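# Lay duct in covered trench and close both covers

## Task

Put the duct down inside the trench that has covers, then close both covers again. It only counts if the duct and covers stay in place without any arm holding them. Finish by opening the grippers and moving the arms away.

## Robot and tools

Robots and cameras: three identical i2rt Big YAM arms, named arm1, arm2 and arm3. Each has six joints, a two-finger gripper and a wrist camera (arm1_cam_wrist, arm2_cam_wrist, arm3_cam_wrist). A fixed room camera, cam_high, is not on any arm. The hand can reach about 1.0 m from the joint 1 axis. The arms move independently: a stalled arm does not hold up the others.

Frames: every pose uses one shared scene frame. Its origin is on the floor and +z is up. The hand point is midway between the fingertips. The hand's z axis runs along the fingers, and the fingers open and close along its y axis. Foot poses are never printed. With joints 1 and 6 at 0 and the hand level and pointing forward, the wrist camera sits on top of the hand and looks toward the fingertips.

execute_actions: takes "actions", a list with either one action or none, and an optional "cameras" list. Inside the action, each arm you command is a key ("arm1", "arm2", "arm3"), and each key holds "joints", a map from joint name to an absolute target, not an offset. You can name any subset of the joints. Ranges, in radians:
- joint1_rad: -2.879 to 2.879. Turns the arm about its foot; positive is counter-clockwise seen from above; 0 unfolds the arm the way its foot faces.
- joint2_rad: 0 to 3.141 (shoulder). At 0 the upper arm points backward, roughly level; larger values lift it and then bring it forward.
- joint3_rad: 0 to 3.019 (elbow). At 0 the forearm lies folded against the upper arm; larger values open it.
- joint4_rad: -1.692 to 1.57. Pitches the hand; positive tips the fingers up.
- joint5_rad: -1.57 to 1.57. Swings the hand sideways; positive goes to the arm's right.
- joint6_rad: -2.094 to 2.094. Rolls the hand; positive is clockwise viewed from behind.
- gripper_m: 0 to 0.093 metres. This is the gap between the fingertips. Grip force tops out near 50 to 62 N per pad, and is lower on some grippers.
A joint counts as arrived within ±0.045, 0.14, 0.09, 0.055, 0.03, 0.035 rad (joints 1 to 6) and ±0.003 m for the gripper. Example: {"arm1": {"joints": {"gripper_m": 0.05}}, "arm2": {"joints": {"joint1_rad": 0.3}}}. All commanded motions start at once and may finish at different moments. Joints move at different speeds, so the hand can sweep a wide arc. One action runs at most 15 s. A joint or arm you leave out may keep pushing toward its earlier target. An unknown key or an out-of-range value rejects the whole call, and nothing moves. For "cameras": leave it out, set null, or use ["all"] to get every camera; use [] for no images. An unknown name rejects the call. An empty actions list just reports state and images.

wait: "seconds" from 0 to 10. It sends no new command; the scene keeps running.

zoom_image: "camera" plus "region" [x0, y0, x1, y1] in pixels of that camera's most recent full image, with (0, 0) at the top-left. The region can be at most 504 by 504.

finished_scene: "scene" is the current scene's number. It is final, and the result says whether the goal was met. The goal must still hold after the arms keep your last command.

Reading results: each call returns the state of every arm and images taken at the end. The "pictures" line gives the camera order. joint_positions holds the measured angles. joint_status tells how each commanded motion ended:
- "off_target": the joint stopped short and may still be pushing.
- "contact_stop" or "time_out": the joint gives up its old target and holds where it stopped. After time_out, a joint may instead keep its target, or one no more than 0.375, 0.375, 0.113, 0.225, 0.075, 0.3 rad (joints 1 to 6) from its position, and keep pushing. It then shows in on_its_own and moves there by itself if the path clears.
- "joint command not followed", usually with a "cause:" line: a built-in self and arm-to-arm clearance check blocked that arm's joint targets. Its gripper target still runs, and the blocked joints show "not_followed". The arm may keep retrying those targets on later actions. A call with no action never prints this line.
on_its_own lists what the arm is doing without being commanded in this call; "held at" is the held target, not the measured position. To relieve a push, command the joint to its reported position. A target very near the current angle may produce no motion. A joint holding a load up will sag. Joint torques are the drives' raw output, with per-unit offset, scale and noise, and are nonzero even in free air. If a call reports a stop, the rest of that reply's execute_actions, wait and finished_scene calls are skipped.

Heat: pushing or holding a load warms motors, even while you think. A MOTOR HOT line appears from 85 °C. At 100 °C the arm goes limp and drops, an OVER-TEMPERATURE FAULT line appears, and unfinished keys read "limit_stop_at_motor_heat"; resend the targets once it has cooled.

Timing: the simulation keeps running while you reason, and the arms keep your last command meanwhile.

Cameras: the calibration lines use OpenCV pinhole plus radial distortion. K is in pixels of image_wh, D holds the distortion terms, T_world_to_cam maps scene-frame points into the camera frame in metres, and pos_world is the camera position. Real values can drift slightly, a few degrees and millimetres at most for cam_high. Wrist camera poses are computed from reported joint angles, so joint errors add to their error. A result lists any camera whose numbers have changed.

Avoid: knocking anything out of the work area or onto the floor, which fails the task. Also avoid strong pressure between two arms, which fails the task and ends the run; hard collisions can too. No state line reports arm-to-arm touching, and the clearance check may react late and ignores fingers, gripper housings and wrist cameras. Avoid drops, slips, slams and heavy sustained pushing; an arm does not stop on contact. Loose objects may occasionally be nudged by an outside push.

Each tool is called after "Emit:" by a JSON object that holds its "op" and its "data".

## Session

I'll start by looking at the scene.

Emit:
{"op": "execute_actions", "data": {"actions": []}}

Scene clock: 0.00 s.
Joint torques (N m, as the arm reports them, + toward a larger angle): no reading
arm1.joint_positions: joint1_rad=-0.007 joint2_rad=+0.455 joint3_rad=+1.312 joint4_rad=-1.247 joint5_rad=+0.022 joint6_rad=+0.344 gripper_m=+0.094
arm1.joint_status: not commanded
arm1.hand: x=-0.7801 y=-0.0696 z=+1.4702 quat_wxyz=(-0.550, -0.145, -0.818, -0.083) (m; scene frame)
arm2.joint_positions: joint1_rad=-0.486 joint2_rad=+0.463 joint3_rad=+1.423 joint4_rad=-1.399 joint5_rad=+0.202 joint6_rad=-0.388 gripper_m=+0.095
arm2.joint_status: not commanded
arm2.hand: x=+0.1354 y=-0.4411 z=+1.3221 quat_wxyz=(-0.536, +0.506, -0.670, -0.091) (m; scene frame)
arm3.joint_positions: joint1_rad=-0.045 joint2_rad=+0.501 joint3_rad=+1.429 joint4_rad=-1.162 joint5_rad=+0.128 joint6_rad=+0.492 gripper_m=+0.095
arm3.joint_status: not commanded
arm3.hand: x=+0.7832 y=-0.0694 z=+1.5883 quat_wxyz=(-0.092, -0.745, +0.243, +0.615) (m; scene frame)
pictures: arm1_cam_wrist, arm2_cam_wrist, arm3_cam_wrist, cam_high
Images, in order (width x height): arm1_cam_wrist 504x504, arm2_cam_wrist 504x504, arm3_cam_wrist 504x504, cam_high 504x504.

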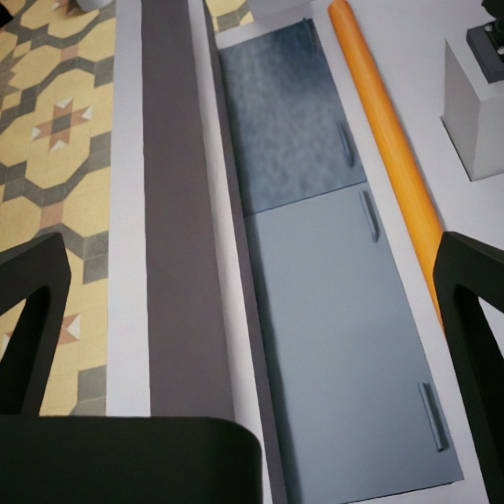

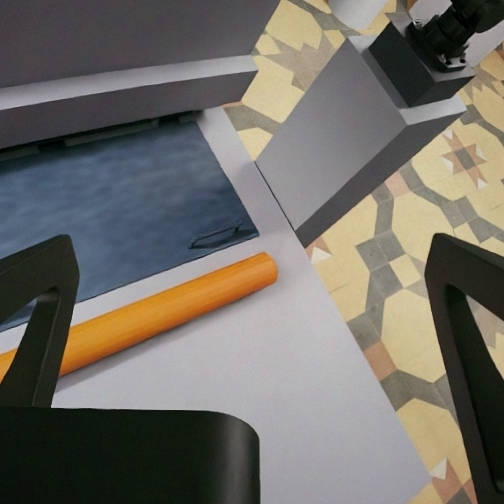

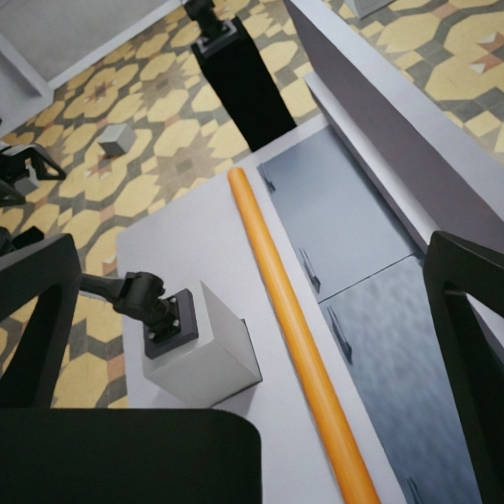

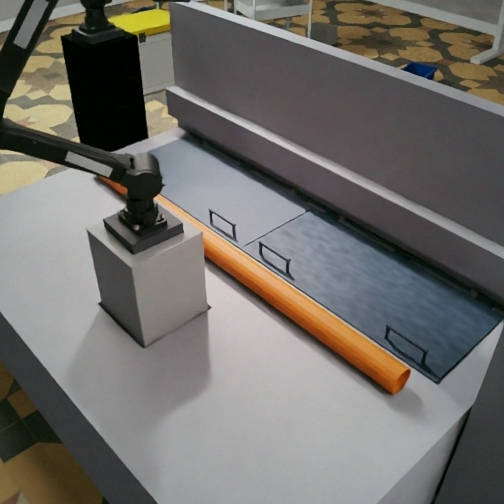

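Emit:
{"op": "zoom_image", "data": {"camera": "cam_high", "region": [0, 100, 252, 352]}}

Emit:
{"op": "zoom_image", "data": {"camera": "cam_high", "region": [252, 200, 504, 452]}}

Emit:
{"op": "zoom_image", "data": {"camera": "cam_high", "region": [150, 130, 350, 330]}}

Region (0, 100, 252, 352) of cam_high's 504x504 image, scaled by 2.000, with more detail than that image has.

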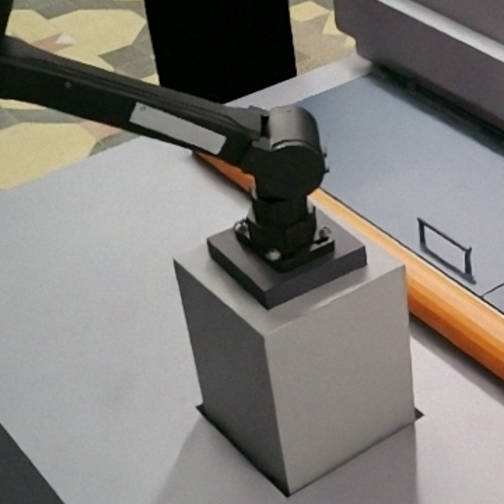

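Region (252, 200, 504, 452) of cam_high's 504x504 image, scaled by 2.000, with more detail than that image has.

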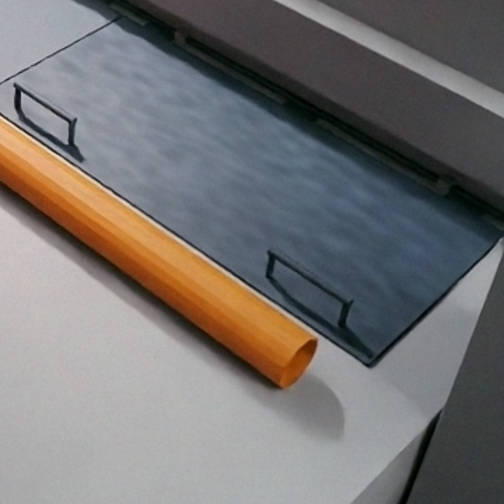

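Region (150, 130, 350, 330) of cam_high's 504x504 image, scaled by 2.520, with more detail than that image has.

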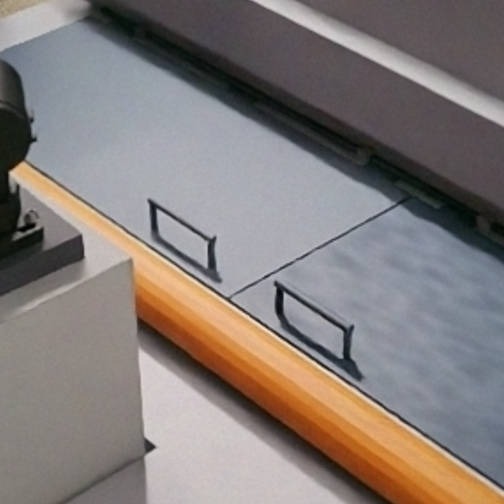

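Emit:
{"op": "zoom_image", "data": {"camera": "arm2_cam_wrist", "region": [120, 80, 372, 332]}}

Emit:
{"op": "zoom_image", "data": {"camera": "arm3_cam_wrist", "region": [150, 60, 402, 312]}}

Emit:
{"op": "zoom_image", "data": {"camera": "arm1_cam_wrist", "region": [200, 0, 504, 304]}}

Region (120, 80, 372, 332) of arm2_cam_wrist's 504x504 image, scaled by 2.000, with more detail than that image has.

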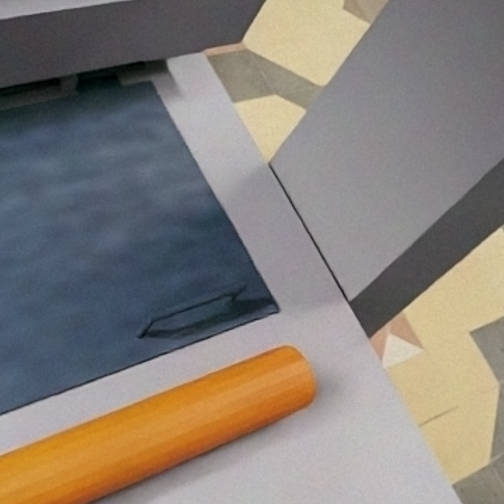

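Region (150, 60, 402, 312) of arm3_cam_wrist's 504x504 image, scaled by 2.000, with more detail than that image has.

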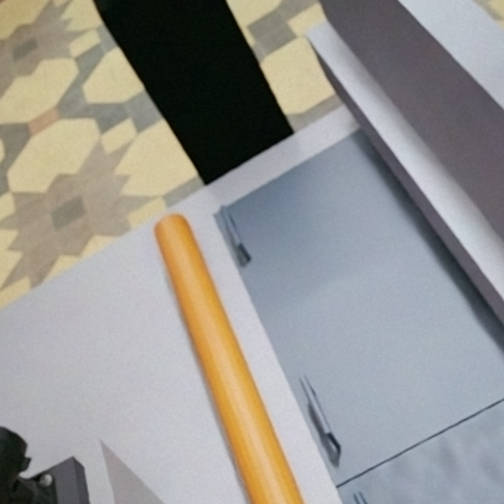

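Region (200, 0, 504, 304) of arm1_cam_wrist's 504x504 image, scaled by 1.658, with more detail than that image has.

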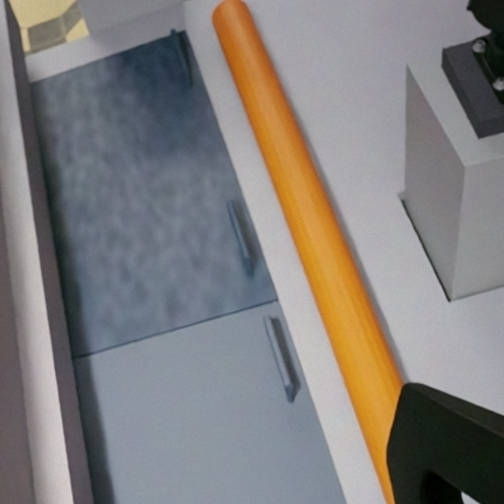

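Emit:
{"op": "zoom_image", "data": {"camera": "cam_high", "region": [130, 0, 330, 200]}}

Emit:
{"op": "zoom_image", "data": {"camera": "cam_high", "region": [354, 150, 504, 350]}}

Region (130, 0, 330, 200) of cam_high's 504x504 image, scaled by 2.520, with more detail than that image has.

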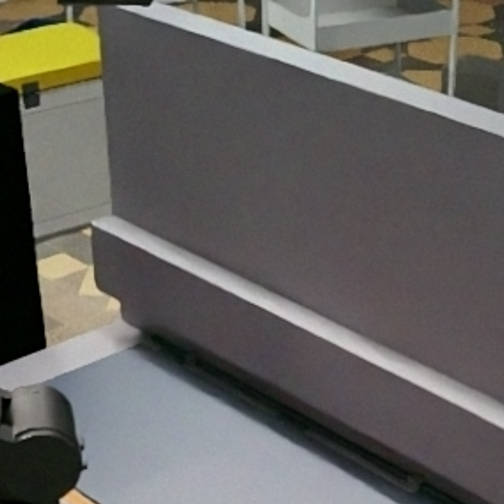

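Region (354, 150, 504, 350) of cam_high's 504x504 image, scaled by 2.520, with more detail than that image has; it fills the left 378 columns of this view, and the rest is white.

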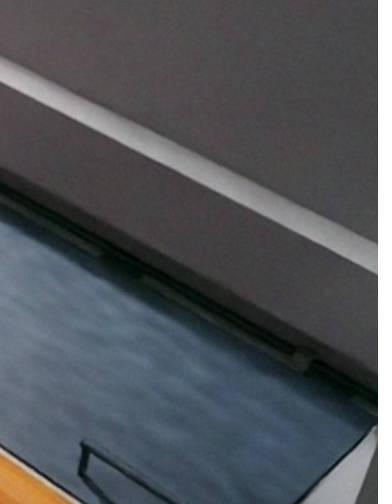

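Emit:
{"op": "zoom_image", "data": {"camera": "arm1_cam_wrist", "region": [80, 0, 332, 252]}}

Emit:
{"op": "zoom_image", "data": {"camera": "arm1_cam_wrist", "region": [80, 252, 332, 504]}}

Emit:
{"op": "zoom_image", "data": {"camera": "arm3_cam_wrist", "region": [252, 0, 504, 252]}}

Region (80, 0, 332, 252) of arm1_cam_wrist's 504x504 image, scaled by 2.000, with more detail than that image has.

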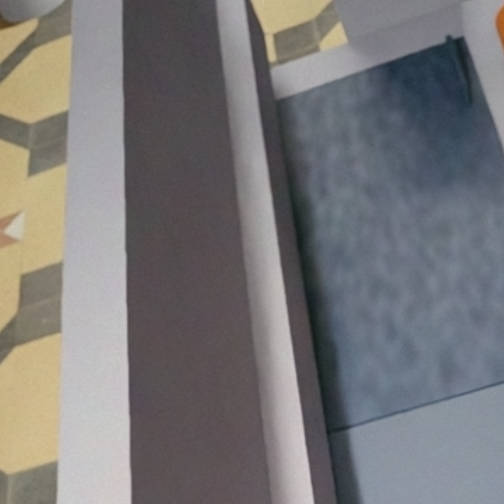

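Region (80, 252, 332, 504) of arm1_cam_wrist's 504x504 image, scaled by 2.000, with more detail than that image has.

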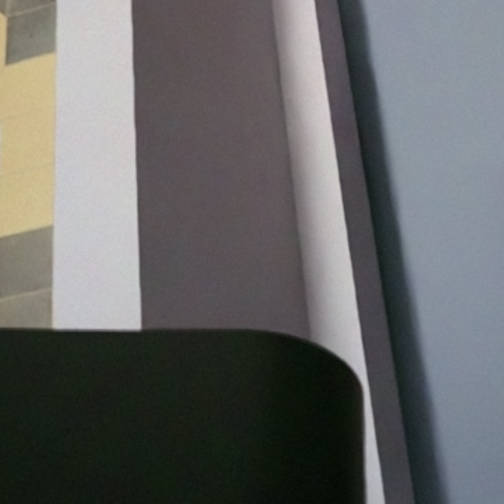

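Region (252, 0, 504, 252) of arm3_cam_wrist's 504x504 image, scaled by 2.000, with more detail than that image has.

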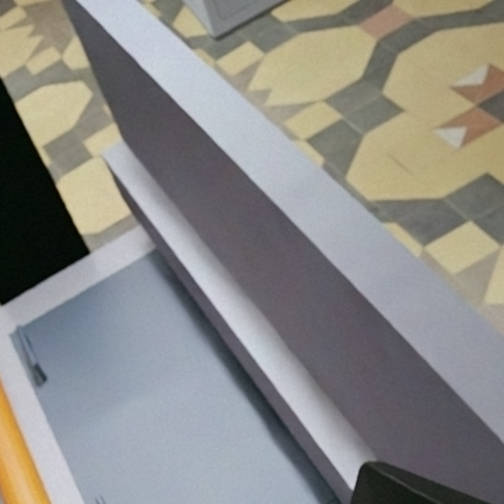

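Emit:
{"op": "execute_actions", "data": {"actions": [{"arm1": {"joints": {"joint2_rad": 1.6}}, "arm2": {"joints": {"joint3_rad": 0.85}}, "arm3": {"joints": {"joint4_rad": 0.1}}}], "cameras": []}}

Scene clock: 121.67 s.
Joint torques (N m, as the arm reports them, + toward a larger angle): arm1=[  0.55 -16.08  10.27   0.69   0.22  -0.02] | arm2=[0.54 1.78 8.28 1.3  0.07 0.1 ] | arm3=[-0.14  6.36  6.03  1.44 -0.17 -0.02]
arm1.joint_positions: joint1_rad=-0.007 joint2_rad=+1.604 joint3_rad=+1.312 joint4_rad=-1.245 joint5_rad=+0.022 joint6_rad=+0.344 gripper_m=+0.094
arm1.joint_status: all done
arm1.hand: x=-0.4936 y=-0.0721 z=+1.0681 quat_wxyz=(-0.019, -0.170, -0.985, +0.012) (m; scene frame)
arm2.joint_positions: joint1_rad=-0.486 joint2_rad=+0.463 joint3_rad=+0.840 joint4_rad=-1.399 joint5_rad=+0.202 joint6_rad=-0.388 gripper_m=+0.095
arm2.joint_status: all done
arm2.hand: x=+0.1582 y=-0.4021 z=+1.0462 quat_wxyz=(-0.289, +0.604, -0.742, +0.005) (m; scene frame)
arm3.joint_positions: joint1_rad=-0.045 joint2_rad=+0.501 joint3_rad=+1.429 joint4_rad=+0.087 joint5_rad=+0.128 joint6_rad=+0.492 gripper_m=+0.095
arm3.joint_status: all done
arm3.hand: x=+0.8925 y=-0.0726 z=+1.8523 quat_wxyz=(-0.200, -0.247, +0.132, +0.939) (m; scene frame)
pictures: none
No camera images: the call's "cameras" was empty. Leave "cameras" out to get every camera's image.

Emit:
{"op": "execute_actions", "data": {"actions": [{"arm1": {"joints": {"joint1_rad": -0.64, "joint2_rad": 2.45, "joint3_rad": 1.14, "joint4_rad": -0.70, "joint5_rad": -0.54, "joint6_rad": -0.77}}, "arm2": {"joints": {"joint1_rad": 0.274, "joint2_rad": 1.3, "joint3_rad": 0.6, "joint4_rad": -0.35, "joint5_rad": 0.0, "joint6_rad": -1.343}}, "arm3": {"joints": {"joint1_rad": 0.558, "joint2_rad": 2.57, "joint3_rad": 1.15, "joint4_rad": -0.557, "joint5_rad": 0.571, "joint6_rad": 0.70}}}]}}

Scene clock: 212.73 s.
Joint torques (N m, as the arm reports them, + toward a larger angle): arm1=[  1.46 -18.93   1.27  -0.14  -0.33  -0.16] | arm2=[ 0.91 -7.28  6.65  1.86 -0.26  0.03] | arm3=[ -0.26 -19.08   0.54  -0.86   0.46   0.15]
arm1.joint_positions: joint1_rad=-0.653 joint2_rad=+2.457 joint3_rad=+1.139 joint4_rad=-0.706 joint5_rad=-0.535 joint6_rad=-0.761 gripper_m=+0.094
arm1.joint_status: all done
arm1.hand: x=-0.6328 y=-0.2163 z=+0.6663 quat_wxyz=(+0.000, -0.005, -0.943, -0.333) (m; scene frame)
arm2.joint_positions: joint1_rad=+0.271 joint2_rad=+1.293 joint3_rad=+0.592 joint4_rad=-0.373 joint5_rad=+0.003 joint6_rad=-1.334 gripper_m=+0.095
arm2.joint_status: all done
arm2.hand: x=-0.0561 y=-0.1676 z=+0.8037 quat_wxyz=(-0.243, +0.969, -0.006, -0.053) (m; scene frame)
arm3.joint_positions: joint1_rad=+0.561 joint2_rad=+2.572 joint3_rad=+1.145 joint4_rad=-0.550 joint5_rad=+0.569 joint6_rad=+0.690 gripper_m=+0.095
arm3.joint_status: all done
arm3.hand: x=+0.6281 y=-0.2089 z=+0.6664 quat_wxyz=(+0.335, -0.942, +0.000, +0.007) (m; scene frame)
pictures: arm1_cam_wrist, arm2_cam_wrist, arm3_cam_wrist, cam_high
camera_calibration (this result's frames):
arm1_cam_wrist: T_world_to_cam=[[0.00736461, -0.780846, -0.62468, 0.254438], [-0.810704, -0.370376, 0.45341, -0.889401], [-0.58541, 0.503091, -0.635763, 0.29002], [0, 0, 0, 1]] pos_world=[-0.553134, -0.276642, 0.74659]
arm2_cam_wrist: T_world_to_cam=[[0.0352084, 0.892879, 0.448917, -0.211706], [0.869664, -0.248689, 0.426425, -0.32734], [0.492387, 0.375394, -0.785261, 0.845368], [0, 0, 0, 1]] pos_world=[-0.124119, -0.209724, 0.898459]
arm3_cam_wrist: T_world_to_cam=[[-0.00389521, 0.770671, 0.637222, -0.258084], [0.827346, -0.355436, 0.43493, -0.87961], [0.561679, 0.528897, -0.636227, 0.302265], [0, 0, 0, 1]] pos_world=[0.55696, -0.273614, 0.739335]
Images, in order (width x height): arm1_cam_wrist 504x504, arm2_cam_wrist 504x504, arm3_cam_wrist 504x504, cam_high 504x504.

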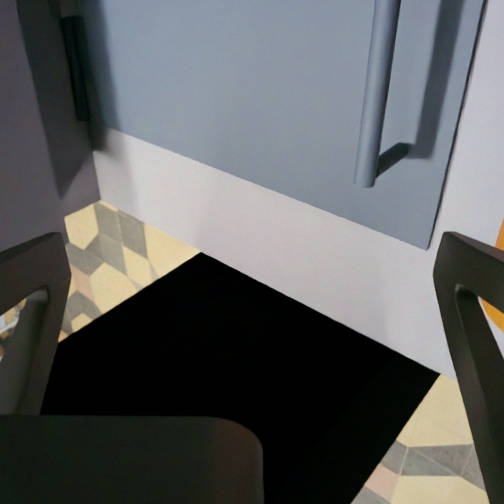

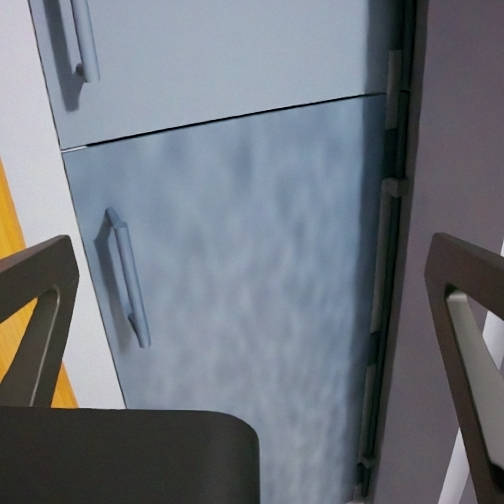

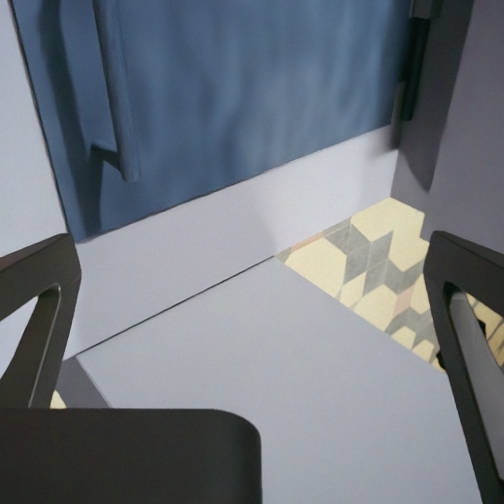

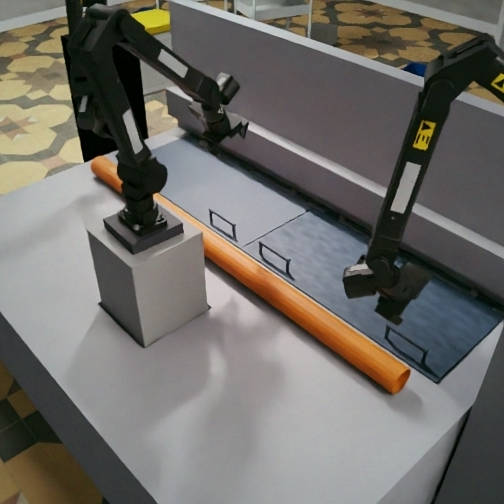

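Emit:
{"op": "zoom_image", "data": {"camera": "arm2_cam_wrist", "region": [300, 20, 504, 260]}}

Emit:
{"op": "zoom_image", "data": {"camera": "arm1_cam_wrist", "region": [0, 0, 252, 252]}}

Emit:
{"op": "zoom_image", "data": {"camera": "cam_high", "region": [60, 100, 310, 300]}}

Region (300, 20, 504, 260) of arm2_cam_wrist's 504x504 image, scaled by 2.100, with more detail than that image has; it fills the left 428 columns of this view, and the rest is white.

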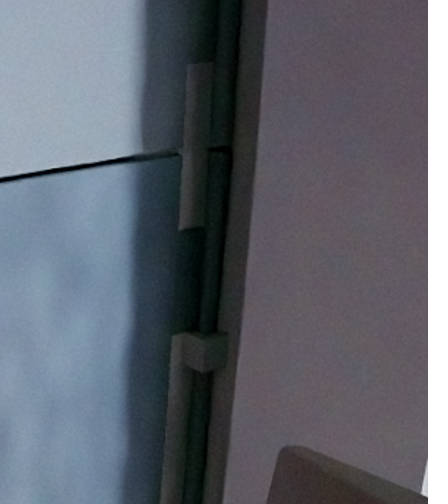

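Region (0, 0, 252, 252) of arm1_cam_wrist's 504x504 image, scaled by 2.000, with more detail than that image has.

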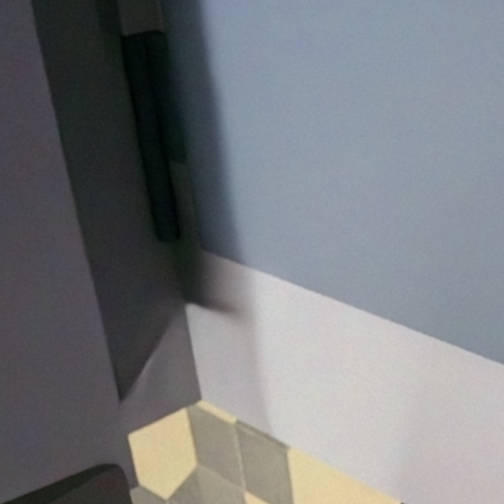

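Region (60, 100, 310, 300) of cam_high's 504x504 image, scaled by 2.016, with more detail than that image has; it fills the top 403 rows of this view, and the rest is white.

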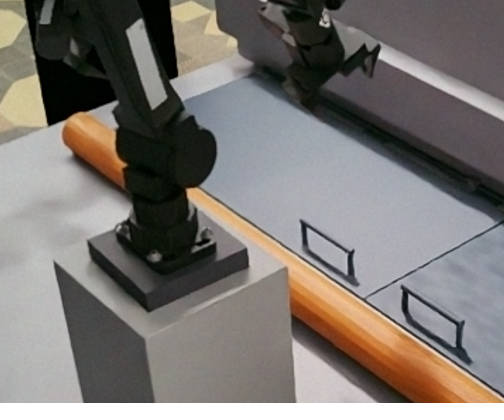

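Emit:
{"op": "zoom_image", "data": {"camera": "arm3_cam_wrist", "region": [0, 0, 252, 252]}}

Emit:
{"op": "zoom_image", "data": {"camera": "arm1_cam_wrist", "region": [252, 0, 504, 252]}}

Emit:
{"op": "zoom_image", "data": {"camera": "arm2_cam_wrist", "region": [0, 0, 252, 252]}}

Region (0, 0, 252, 252) of arm3_cam_wrist's 504x504 image, scaled by 2.000, with more detail than that image has.

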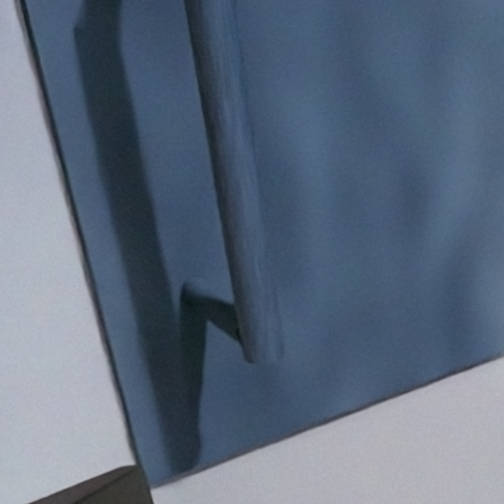

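Region (252, 0, 504, 252) of arm1_cam_wrist's 504x504 image, scaled by 2.000, with more detail than that image has.

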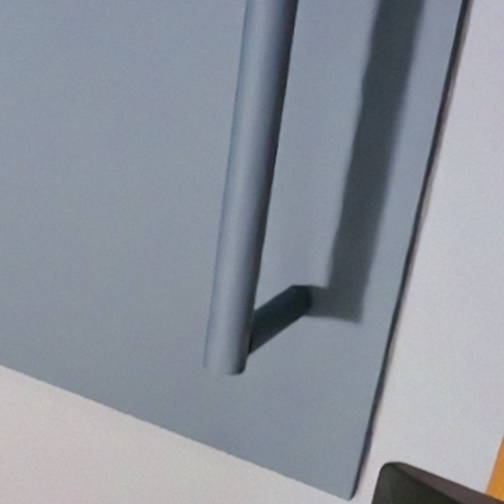

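Region (0, 0, 252, 252) of arm2_cam_wrist's 504x504 image, scaled by 2.000, with more detail than that image has.

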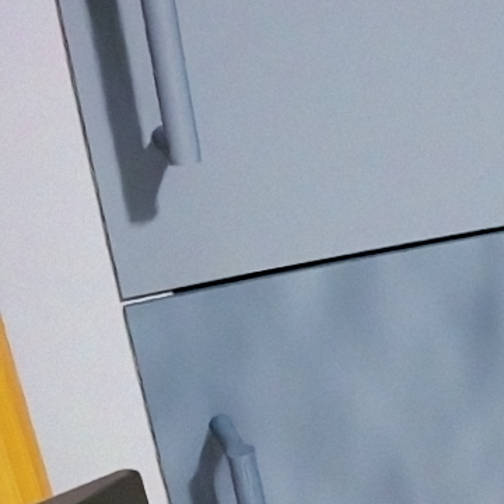

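Emit:
{"op": "zoom_image", "data": {"camera": "cam_high", "region": [330, 240, 470, 380]}}

Emit:
{"op": "zoom_image", "data": {"camera": "cam_high", "region": [150, 60, 290, 200]}}

Region (330, 240, 470, 380) of cam_high's 504x504 image, scaled by 3.600, with more detail than that image has.

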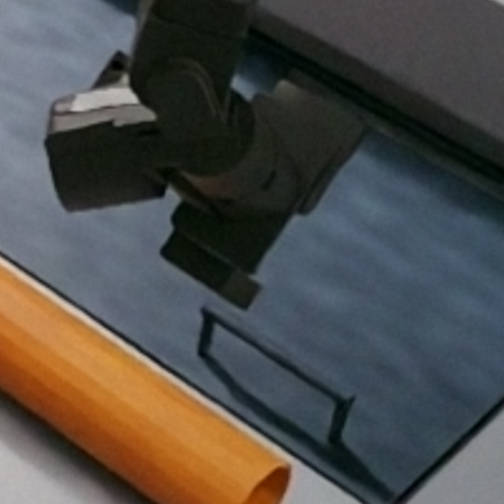

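Region (150, 60, 290, 200) of cam_high's 504x504 image, scaled by 3.600, with more detail than that image has.

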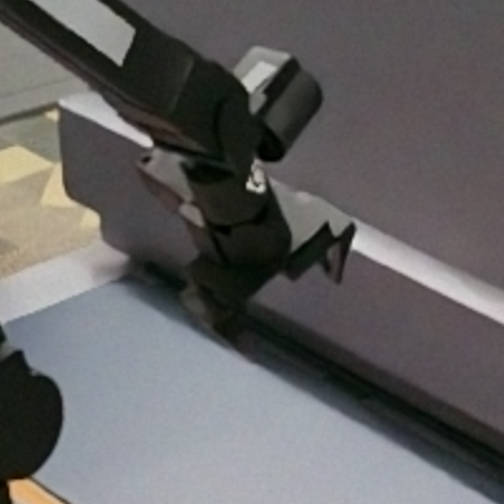

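Emit:
{"op": "execute_actions", "data": {"actions": [{"arm1": {"joints": {"joint2_rad": 2.665, "joint3_rad": 1.287, "joint4_rad": -0.635, "gripper_m": 0.05}}, "arm2": {"joints": {"joint1_rad": 0.212, "joint2_rad": 1.82, "joint3_rad": 0.535, "joint4_rad": -0.28, "joint5_rad": 0.0, "joint6_rad": -1.42}}, "arm3": {"joints": {"joint1_rad": 0.55, "joint2_rad": 2.78, "joint3_rad": 1.297, "joint4_rad": -0.49, "gripper_m": 0.05}}}]}}

Scene clock: 333.97 s.
Joint torques (N m, as the arm reports them, + toward a larger angle): arm1=[  1.34 -19.77   0.66  -0.31  -0.3   -0.14] | arm2=[ 0.34 -9.72  2.28  0.67 -0.24 -0.04] | arm3=[ -0.92 -20.17  -0.16  -0.45   0.45   0.14]
arm1.joint_positions: joint1_rad=-0.653 joint2_rad=+2.675 joint3_rad=+1.286 joint4_rad=-0.635 joint5_rad=-0.536 joint6_rad=-0.762 gripper_m=+0.050
arm1.joint_status: all done
arm1.hand: x=-0.6280 y=-0.2205 z=+0.5834 quat_wxyz=(-0.001, -0.004, -0.943, -0.333) (m; scene frame)
arm2.joint_positions: joint1_rad=+0.215 joint2_rad=+1.813 joint3_rad=+0.532 joint4_rad=-0.297 joint5_rad=+0.003 joint6_rad=-1.411 gripper_m=+0.095
arm2.joint_status: all done
arm2.hand: x=-0.0160 y=-0.2672 z=+0.6224 quat_wxyz=(+0.000, +1.000, +0.004, +0.004) (m; scene frame)
arm3.joint_positions: joint1_rad=+0.561 joint2_rad=+2.788 joint3_rad=+1.294 joint4_rad=-0.492 joint5_rad=+0.570 joint6_rad=+0.691 gripper_m=+0.050
arm3.joint_status: all done
arm3.hand: x=+0.6311 y=-0.2069 z=+0.5847 quat_wxyz=(+0.338, -0.941, -0.001, +0.004) (m; scene frame)
pictures: arm1_cam_wrist, arm2_cam_wrist, arm3_cam_wrist, cam_high
camera_calibration (this result's frames):
arm1_cam_wrist: T_world_to_cam=[[0.00832033, -0.780647, -0.624917, 0.200123], [-0.811148, -0.370734, 0.452321, -0.849175], [-0.584781, 0.503137, -0.636305, 0.242967], [0, 0, 0, 1]] pos_world=[-0.54839, -0.280838, 0.663761]
arm2_cam_wrist: T_world_to_cam=[[-0.00695333, 0.99969, -0.0238916, 0.279302], [0.811941, 0.0195904, 0.58341, -0.336603], [0.583697, -0.0153419, -0.811826, 0.634238], [0, 0, 0, 1]] pos_world=[-0.0949588, -0.262891, 0.717942]
arm3_cam_wrist: T_world_to_cam=[[-0.00785033, 0.767274, 0.641272, -0.20807], [0.824396, -0.35799, 0.438422, -0.846523], [0.565959, 0.532104, -0.629727, 0.241753], [0, 0, 0, 1]] pos_world=[0.559414, -0.272037, 0.656802]
Images, in order (width x height): arm1_cam_wrist 504x504, arm2_cam_wrist 504x504, arm3_cam_wrist 504x504, cam_high 504x504.

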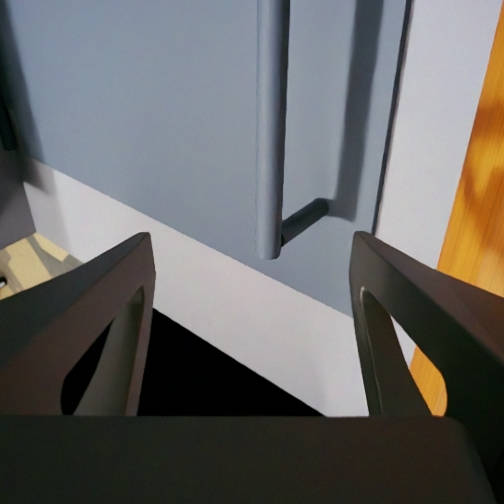

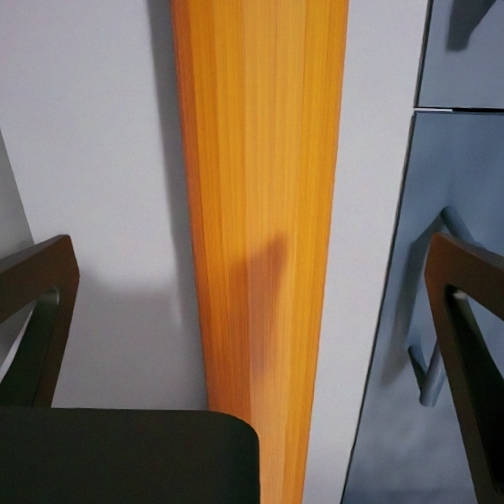

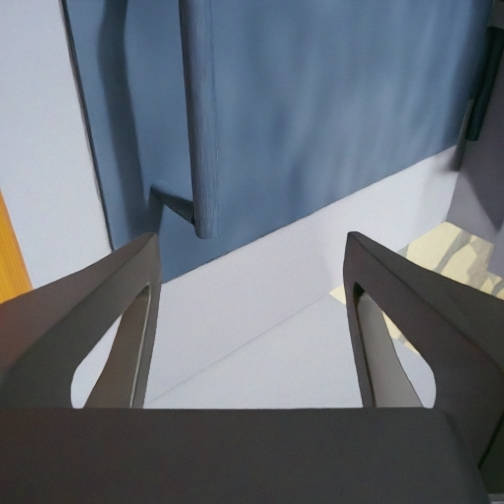

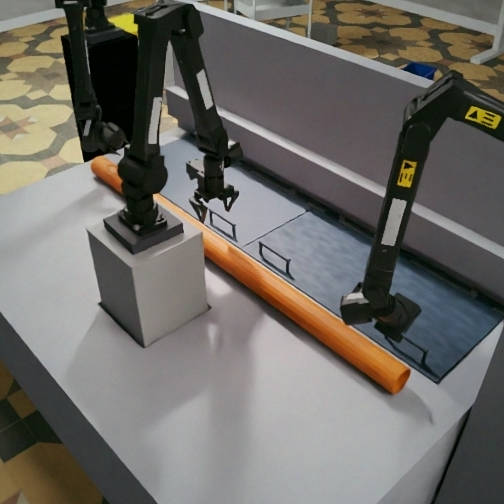

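Emit:
{"op": "zoom_image", "data": {"camera": "cam_high", "region": [70, 130, 170, 230]}}

Emit:
{"op": "zoom_image", "data": {"camera": "cam_high", "region": [330, 260, 470, 400]}}

Emit:
{"op": "zoom_image", "data": {"camera": "cam_high", "region": [160, 150, 300, 290]}}

Region (70, 130, 170, 230) of cam_high's 504x504 image, scaled by 5.040, with more detail than that image has.

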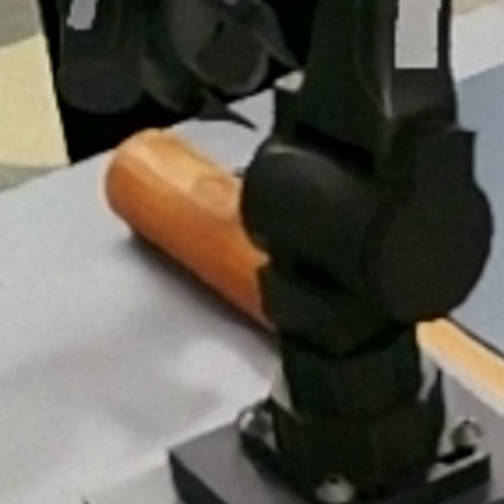

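Region (330, 260, 470, 400) of cam_high's 504x504 image, scaled by 3.600, with more detail than that image has.

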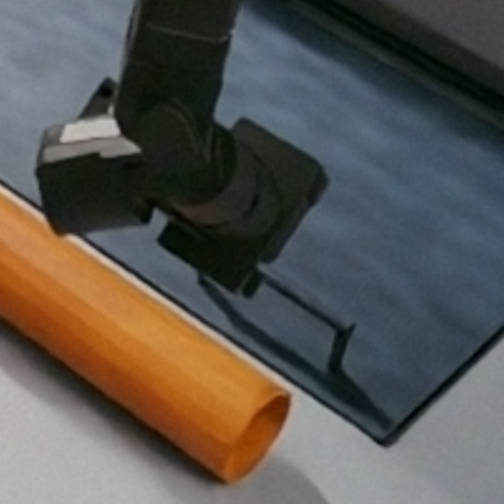

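Region (160, 150, 300, 290) of cam_high's 504x504 image, scaled by 3.600, with more detail than that image has.

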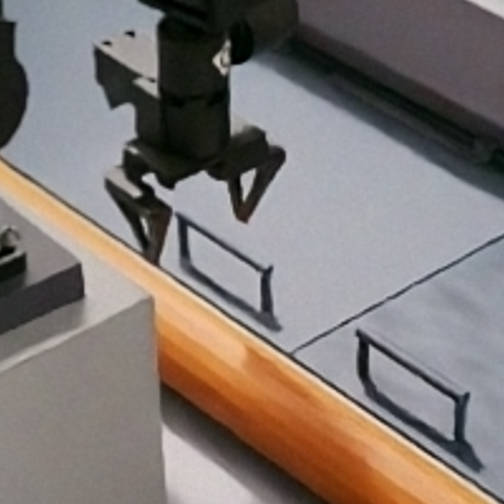

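Emit:
{"op": "execute_actions", "data": {"actions": [{"arm1": {"joints": {"joint1_rad": -0.601, "joint2_rad": 2.763, "joint3_rad": 1.327, "joint4_rad": -0.554, "joint5_rad": -0.544, "joint6_rad": -0.724}}, "arm2": {"joints": {"joint2_rad": 2.038, "joint3_rad": 0.565, "joint4_rad": -0.09}}, "arm3": {"joints": {"joint1_rad": 0.521, "joint2_rad": 2.89, "joint3_rad": 1.415, "joint4_rad": -0.485, "joint5_rad": 0.579, "joint6_rad": 0.654}}}]}}

Scene clock: 394.67 s.
Joint torques (N m, as the arm reports them, + toward a larger angle): arm1=[  0.9  -19.21   0.19  -0.11  -0.31   0.02] | arm2=[  0.49 -10.63   0.99   0.7   -0.27  -0.04] | arm3=[ -0.9  -19.22  -0.1   -0.32   0.47  -0.02]
arm1.joint_positions: joint1_rad=-0.606 joint2_rad=+2.764 joint3_rad=+1.327 joint4_rad=-0.560 joint5_rad=-0.539 joint6_rad=-0.733 gripper_m=+0.050
arm1.joint_status: all done
arm1.hand: x=-0.6247 y=-0.2019 z=+0.5448 quat_wxyz=(+0.000, +0.007, -0.945, -0.327) (m; scene frame)
arm2.joint_positions: joint1_rad=+0.215 joint2_rad=+2.035 joint3_rad=+0.561 joint4_rad=-0.107 joint5_rad=+0.003 joint6_rad=-1.412 gripper_m=+0.095
arm2.joint_status: all done
arm2.hand: x=-0.0160 y=-0.2659 z=+0.5651 quat_wxyz=(+0.001, +1.000, +0.004, +0.004) (m; scene frame)
arm3.joint_positions: joint1_rad=+0.530 joint2_rad=+2.880 joint3_rad=+1.415 joint4_rad=-0.489 joint5_rad=+0.577 joint6_rad=+0.664 gripper_m=+0.050
arm3.joint_status: all done
arm3.hand: x=+0.6086 y=-0.2070 z=+0.5484 quat_wxyz=(+0.333, -0.943, +0.005, +0.009) (m; scene frame)
pictures: arm1_cam_wrist, arm2_cam_wrist, arm3_cam_wrist, cam_high
camera_calibration (this result's frames):
arm1_cam_wrist: T_world_to_cam=[[0.0294111, -0.788221, -0.614689, 0.196601], [-0.805239, -0.38303, 0.452635, -0.821105], [-0.592221, 0.481659, -0.645971, 0.207219], [0, 0, 0, 1]] pos_world=[-0.544249, -0.259352, 0.626367]
arm2_cam_wrist: T_world_to_cam=[[-0.00731163, 0.999621, -0.0265301, 0.278138], [0.811676, 0.0214288, 0.583715, -0.302909], [0.584062, -0.0172659, -0.811525, 0.587016], [0, 0, 0, 1]] pos_world=[-0.0949561, -0.261406, 0.66057]
arm3_cam_wrist: T_world_to_cam=[[0.00597548, 0.774031, 0.633119, -0.187518], [0.827605, -0.359197, 0.431331, -0.810454], [0.561279, 0.521396, -0.642739, 0.239473], [0, 0, 0, 1]] pos_world=[0.537445, -0.270828, 0.622214]
Images, in order (width x height): arm1_cam_wrist 504x504, arm2_cam_wrist 504x504, arm3_cam_wrist 504x504, cam_high 504x504.

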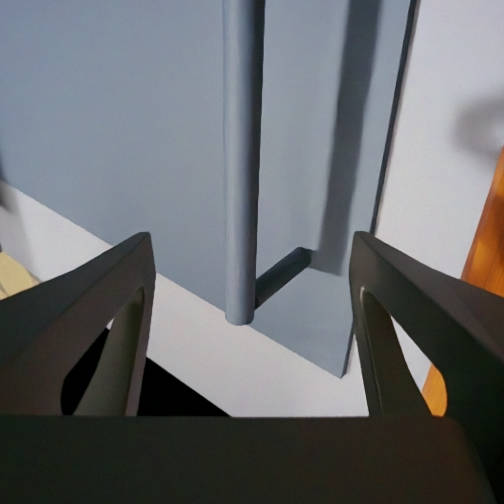

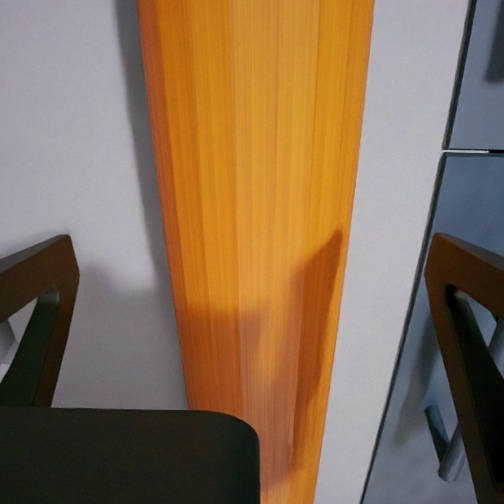

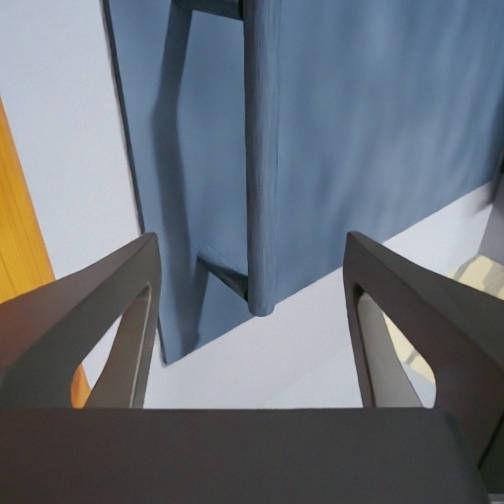

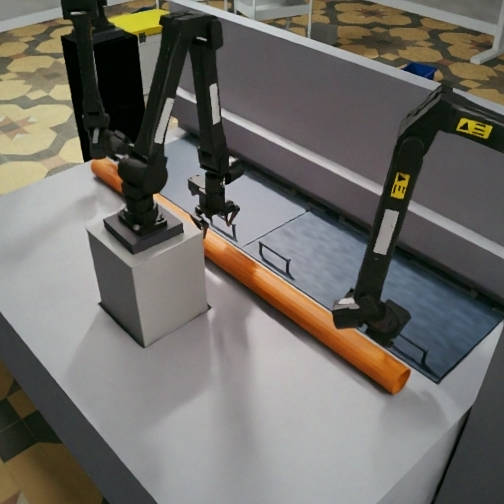

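Emit:
{"op": "execute_actions", "data": {"actions": []}}

Scene clock: 405.60 s.
Joint torques (N m, as the arm reports them, + toward a larger angle): arm1=[  0.95 -18.94   0.29  -0.1   -0.32   0.01] | arm2=[  0.74 -11.17   0.82   0.71  -0.25  -0.06] | arm3=[ -0.91 -19.13  -0.07  -0.26   0.47  -0.02]
arm1.joint_positions: joint1_rad=-0.606 joint2_rad=+2.764 joint3_rad=+1.327 joint4_rad=-0.560 joint5_rad=-0.539 joint6_rad=-0.733 gripper_m=+0.050
arm1.joint_status: all done
arm1.hand: x=-0.6247 y=-0.2019 z=+0.5448 quat_wxyz=(+0.000, +0.007, -0.945, -0.327) (m; scene frame)
arm2.joint_positions: joint1_rad=+0.215 joint2_rad=+2.035 joint3_rad=+0.561 joint4_rad=-0.107 joint5_rad=+0.003 joint6_rad=-1.412 gripper_m=+0.095
arm2.joint_status: all done
arm2.hand: x=-0.0160 y=-0.2659 z=+0.5651 quat_wxyz=(+0.001, +1.000, +0.004, +0.004) (m; scene frame)
arm3.joint_positions: joint1_rad=+0.530 joint2_rad=+2.880 joint3_rad=+1.415 joint4_rad=-0.489 joint5_rad=+0.577 joint6_rad=+0.664 gripper_m=+0.050
arm3.joint_status: all done
arm3.hand: x=+0.6086 y=-0.2070 z=+0.5484 quat_wxyz=(+0.333, -0.943, +0.005, +0.009) (m; scene frame)
pictures: arm1_cam_wrist, arm2_cam_wrist, arm3_cam_wrist, cam_high
camera_calibration (this result's frames):
arm1_cam_wrist: T_world_to_cam=[[0.0294111, -0.788221, -0.614689, 0.196601], [-0.805239, -0.38303, 0.452635, -0.821105], [-0.592221, 0.481659, -0.645971, 0.207219], [0, 0, 0, 1]] pos_world=[-0.544249, -0.259352, 0.626367]
arm2_cam_wrist: T_world_to_cam=[[-0.00731163, 0.999621, -0.0265301, 0.278138], [0.811676, 0.0214288, 0.583715, -0.302909], [0.584062, -0.0172659, -0.811525, 0.587016], [0, 0, 0, 1]] pos_world=[-0.0949561, -0.261406, 0.66057]
arm3_cam_wrist: T_world_to_cam=[[0.00597548, 0.774031, 0.633119, -0.187518], [0.827605, -0.359197, 0.431331, -0.810454], [0.561279, 0.521396, -0.642739, 0.239473], [0, 0, 0, 1]] pos_world=[0.537445, -0.270828, 0.622214]
Images, in order (width x height): arm1_cam_wrist 504x504, arm2_cam_wrist 504x504, arm3_cam_wrist 504x504, cam_high 504x504.

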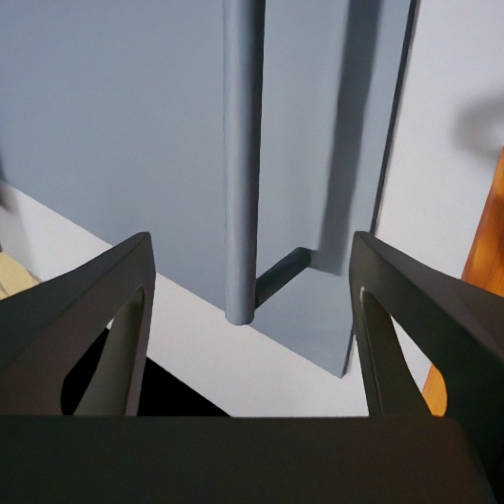

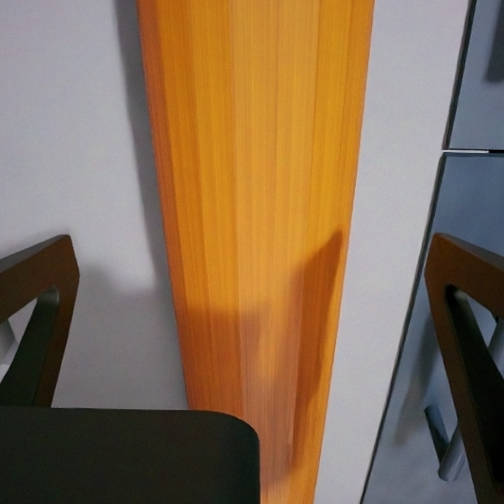

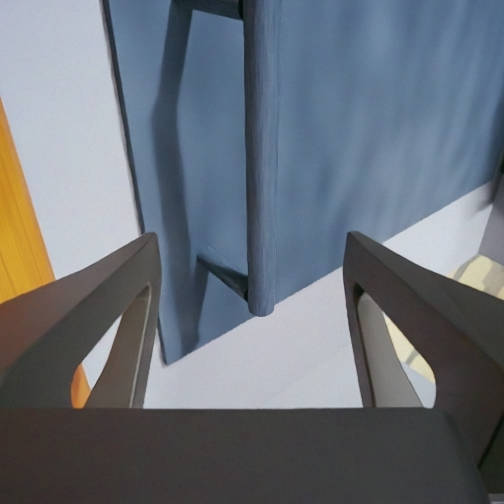

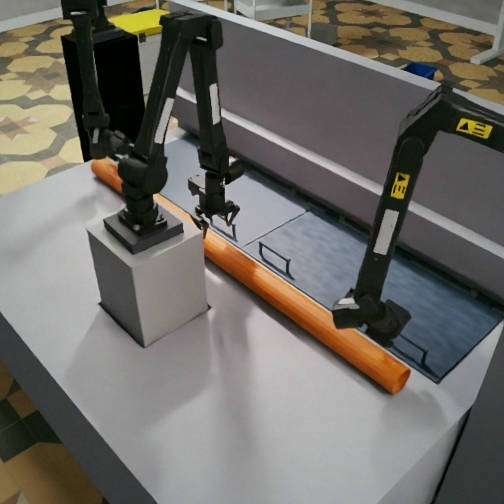

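Emit:
{"op": "execute_actions", "data": {"actions": [{"arm1":{"joints":{"joint1_rad":-0.563,"joint2_rad":2.822,"joint3_rad":1.343,"joint4_rad":-0.492,"joint5_rad":-0.559,"joint6_rad":-0.684}},"arm3":{"joints":{"joint1_rad":0.481,"joint2_rad":2.948,"joint3_rad":1.440,"joint4_rad":-0.429,"joint5_rad":0.594,"joint6_rad":0.609}},"arm2":{"joints":{"joint2_rad":2.17,"joint3_rad":0.594,"joint4_rad":0.016}}}]}}

Scene clock: 409.87 s.
Joint torques (N m, as the arm reports them, + toward a larger angle): arm1=[  1.95 -18.12   0.19  -0.01  -0.34   0.  ] | arm2=[  0.82 -10.88   0.08   0.71  -0.27  -0.02] | arm3=[ -0.6  -19.28  -0.35  -0.02   0.5   -0.03]
arm1.joint_positions: joint1_rad=-0.571 joint2_rad=+2.819 joint3_rad=+1.339 joint4_rad=-0.499 joint5_rad=-0.554 joint6_rad=-0.693 gripper_m=+0.050
arm1.joint_status: all done
arm1.hand: x=-0.6263 y=-0.1833 z=+0.5217 quat_wxyz=(+0.001, +0.006, -0.945, -0.327) (m; scene frame)
arm2.joint_positions: joint1_rad=+0.215 joint2_rad=+2.164 joint3_rad=+0.593 joint4_rad=-0.001 joint5_rad=+0.003 joint6_rad=-1.412 gripper_m=+0.095
arm2.joint_status: all done
arm2.hand: x=-0.0164 y=-0.2625 z=+0.5312 quat_wxyz=(-0.004, +1.000, +0.004, +0.003) (m; scene frame)
arm3.joint_positions: joint1_rad=+0.487 joint2_rad=+2.940 joint3_rad=+1.441 joint4_rad=-0.438 joint5_rad=+0.592 joint6_rad=+0.620 gripper_m=+0.050
arm3.joint_status: all done
arm3.hand: x=+0.6098 y=-0.1860 z=+0.5242 quat_wxyz=(+0.334, -0.942, +0.005, +0.005) (m; scene frame)
pictures: arm1_cam_wrist, arm2_cam_wrist, arm3_cam_wrist, cam_high
camera_calibration (this result's frames):
arm1_cam_wrist: T_world_to_cam=[[0.0272675, -0.787708, -0.615445, 0.196227], [-0.804639, -0.382611, 0.454055, -0.805104], [-0.593139, 0.482829, -0.644253, 0.181149], [0, 0, 0, 1]] pos_world=[-0.545722, -0.240936, 0.603034]
arm2_cam_wrist: T_world_to_cam=[[-0.00739135, 0.999833, -0.0167396, 0.268668], [0.812634, 0.0157609, 0.582561, -0.283731], [0.582728, -0.00929724, -0.812614, 0.562487], [0, 0, 0, 1]] pos_world=[-0.0952216, -0.258922, 0.626873]
arm3_cam_wrist: T_world_to_cam=[[0.0044664, 0.771675, 0.636001, -0.189443], [0.823895, -0.363284, 0.434996, -0.793899], [0.566725, 0.522055, -0.637402, 0.206207], [0, 0, 0, 1]] pos_world=[0.538073, -0.249874, 0.597265]
Images, in order (width x height): arm1_cam_wrist 504x504, arm2_cam_wrist 504x504, arm3_cam_wrist 504x504, cam_high 504x504.

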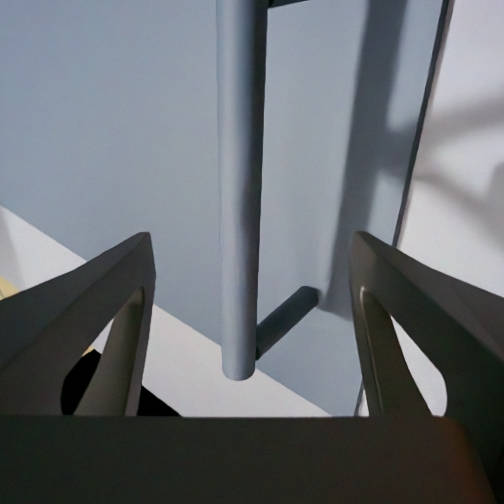

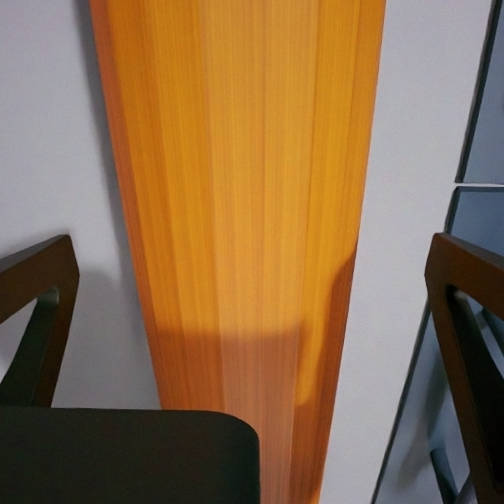

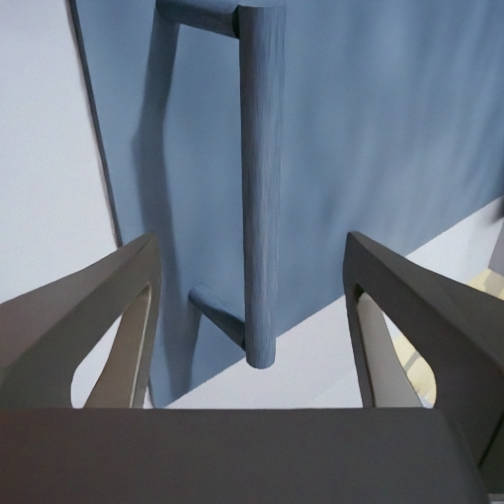

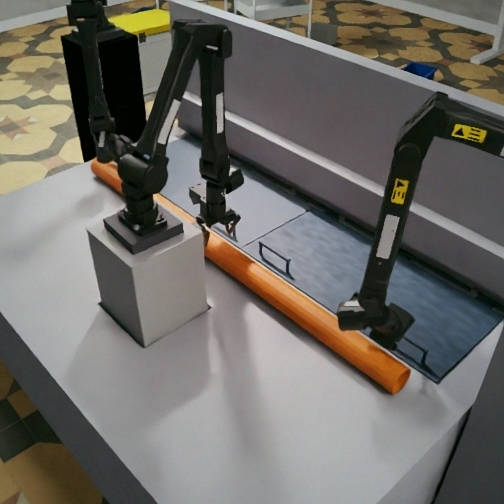

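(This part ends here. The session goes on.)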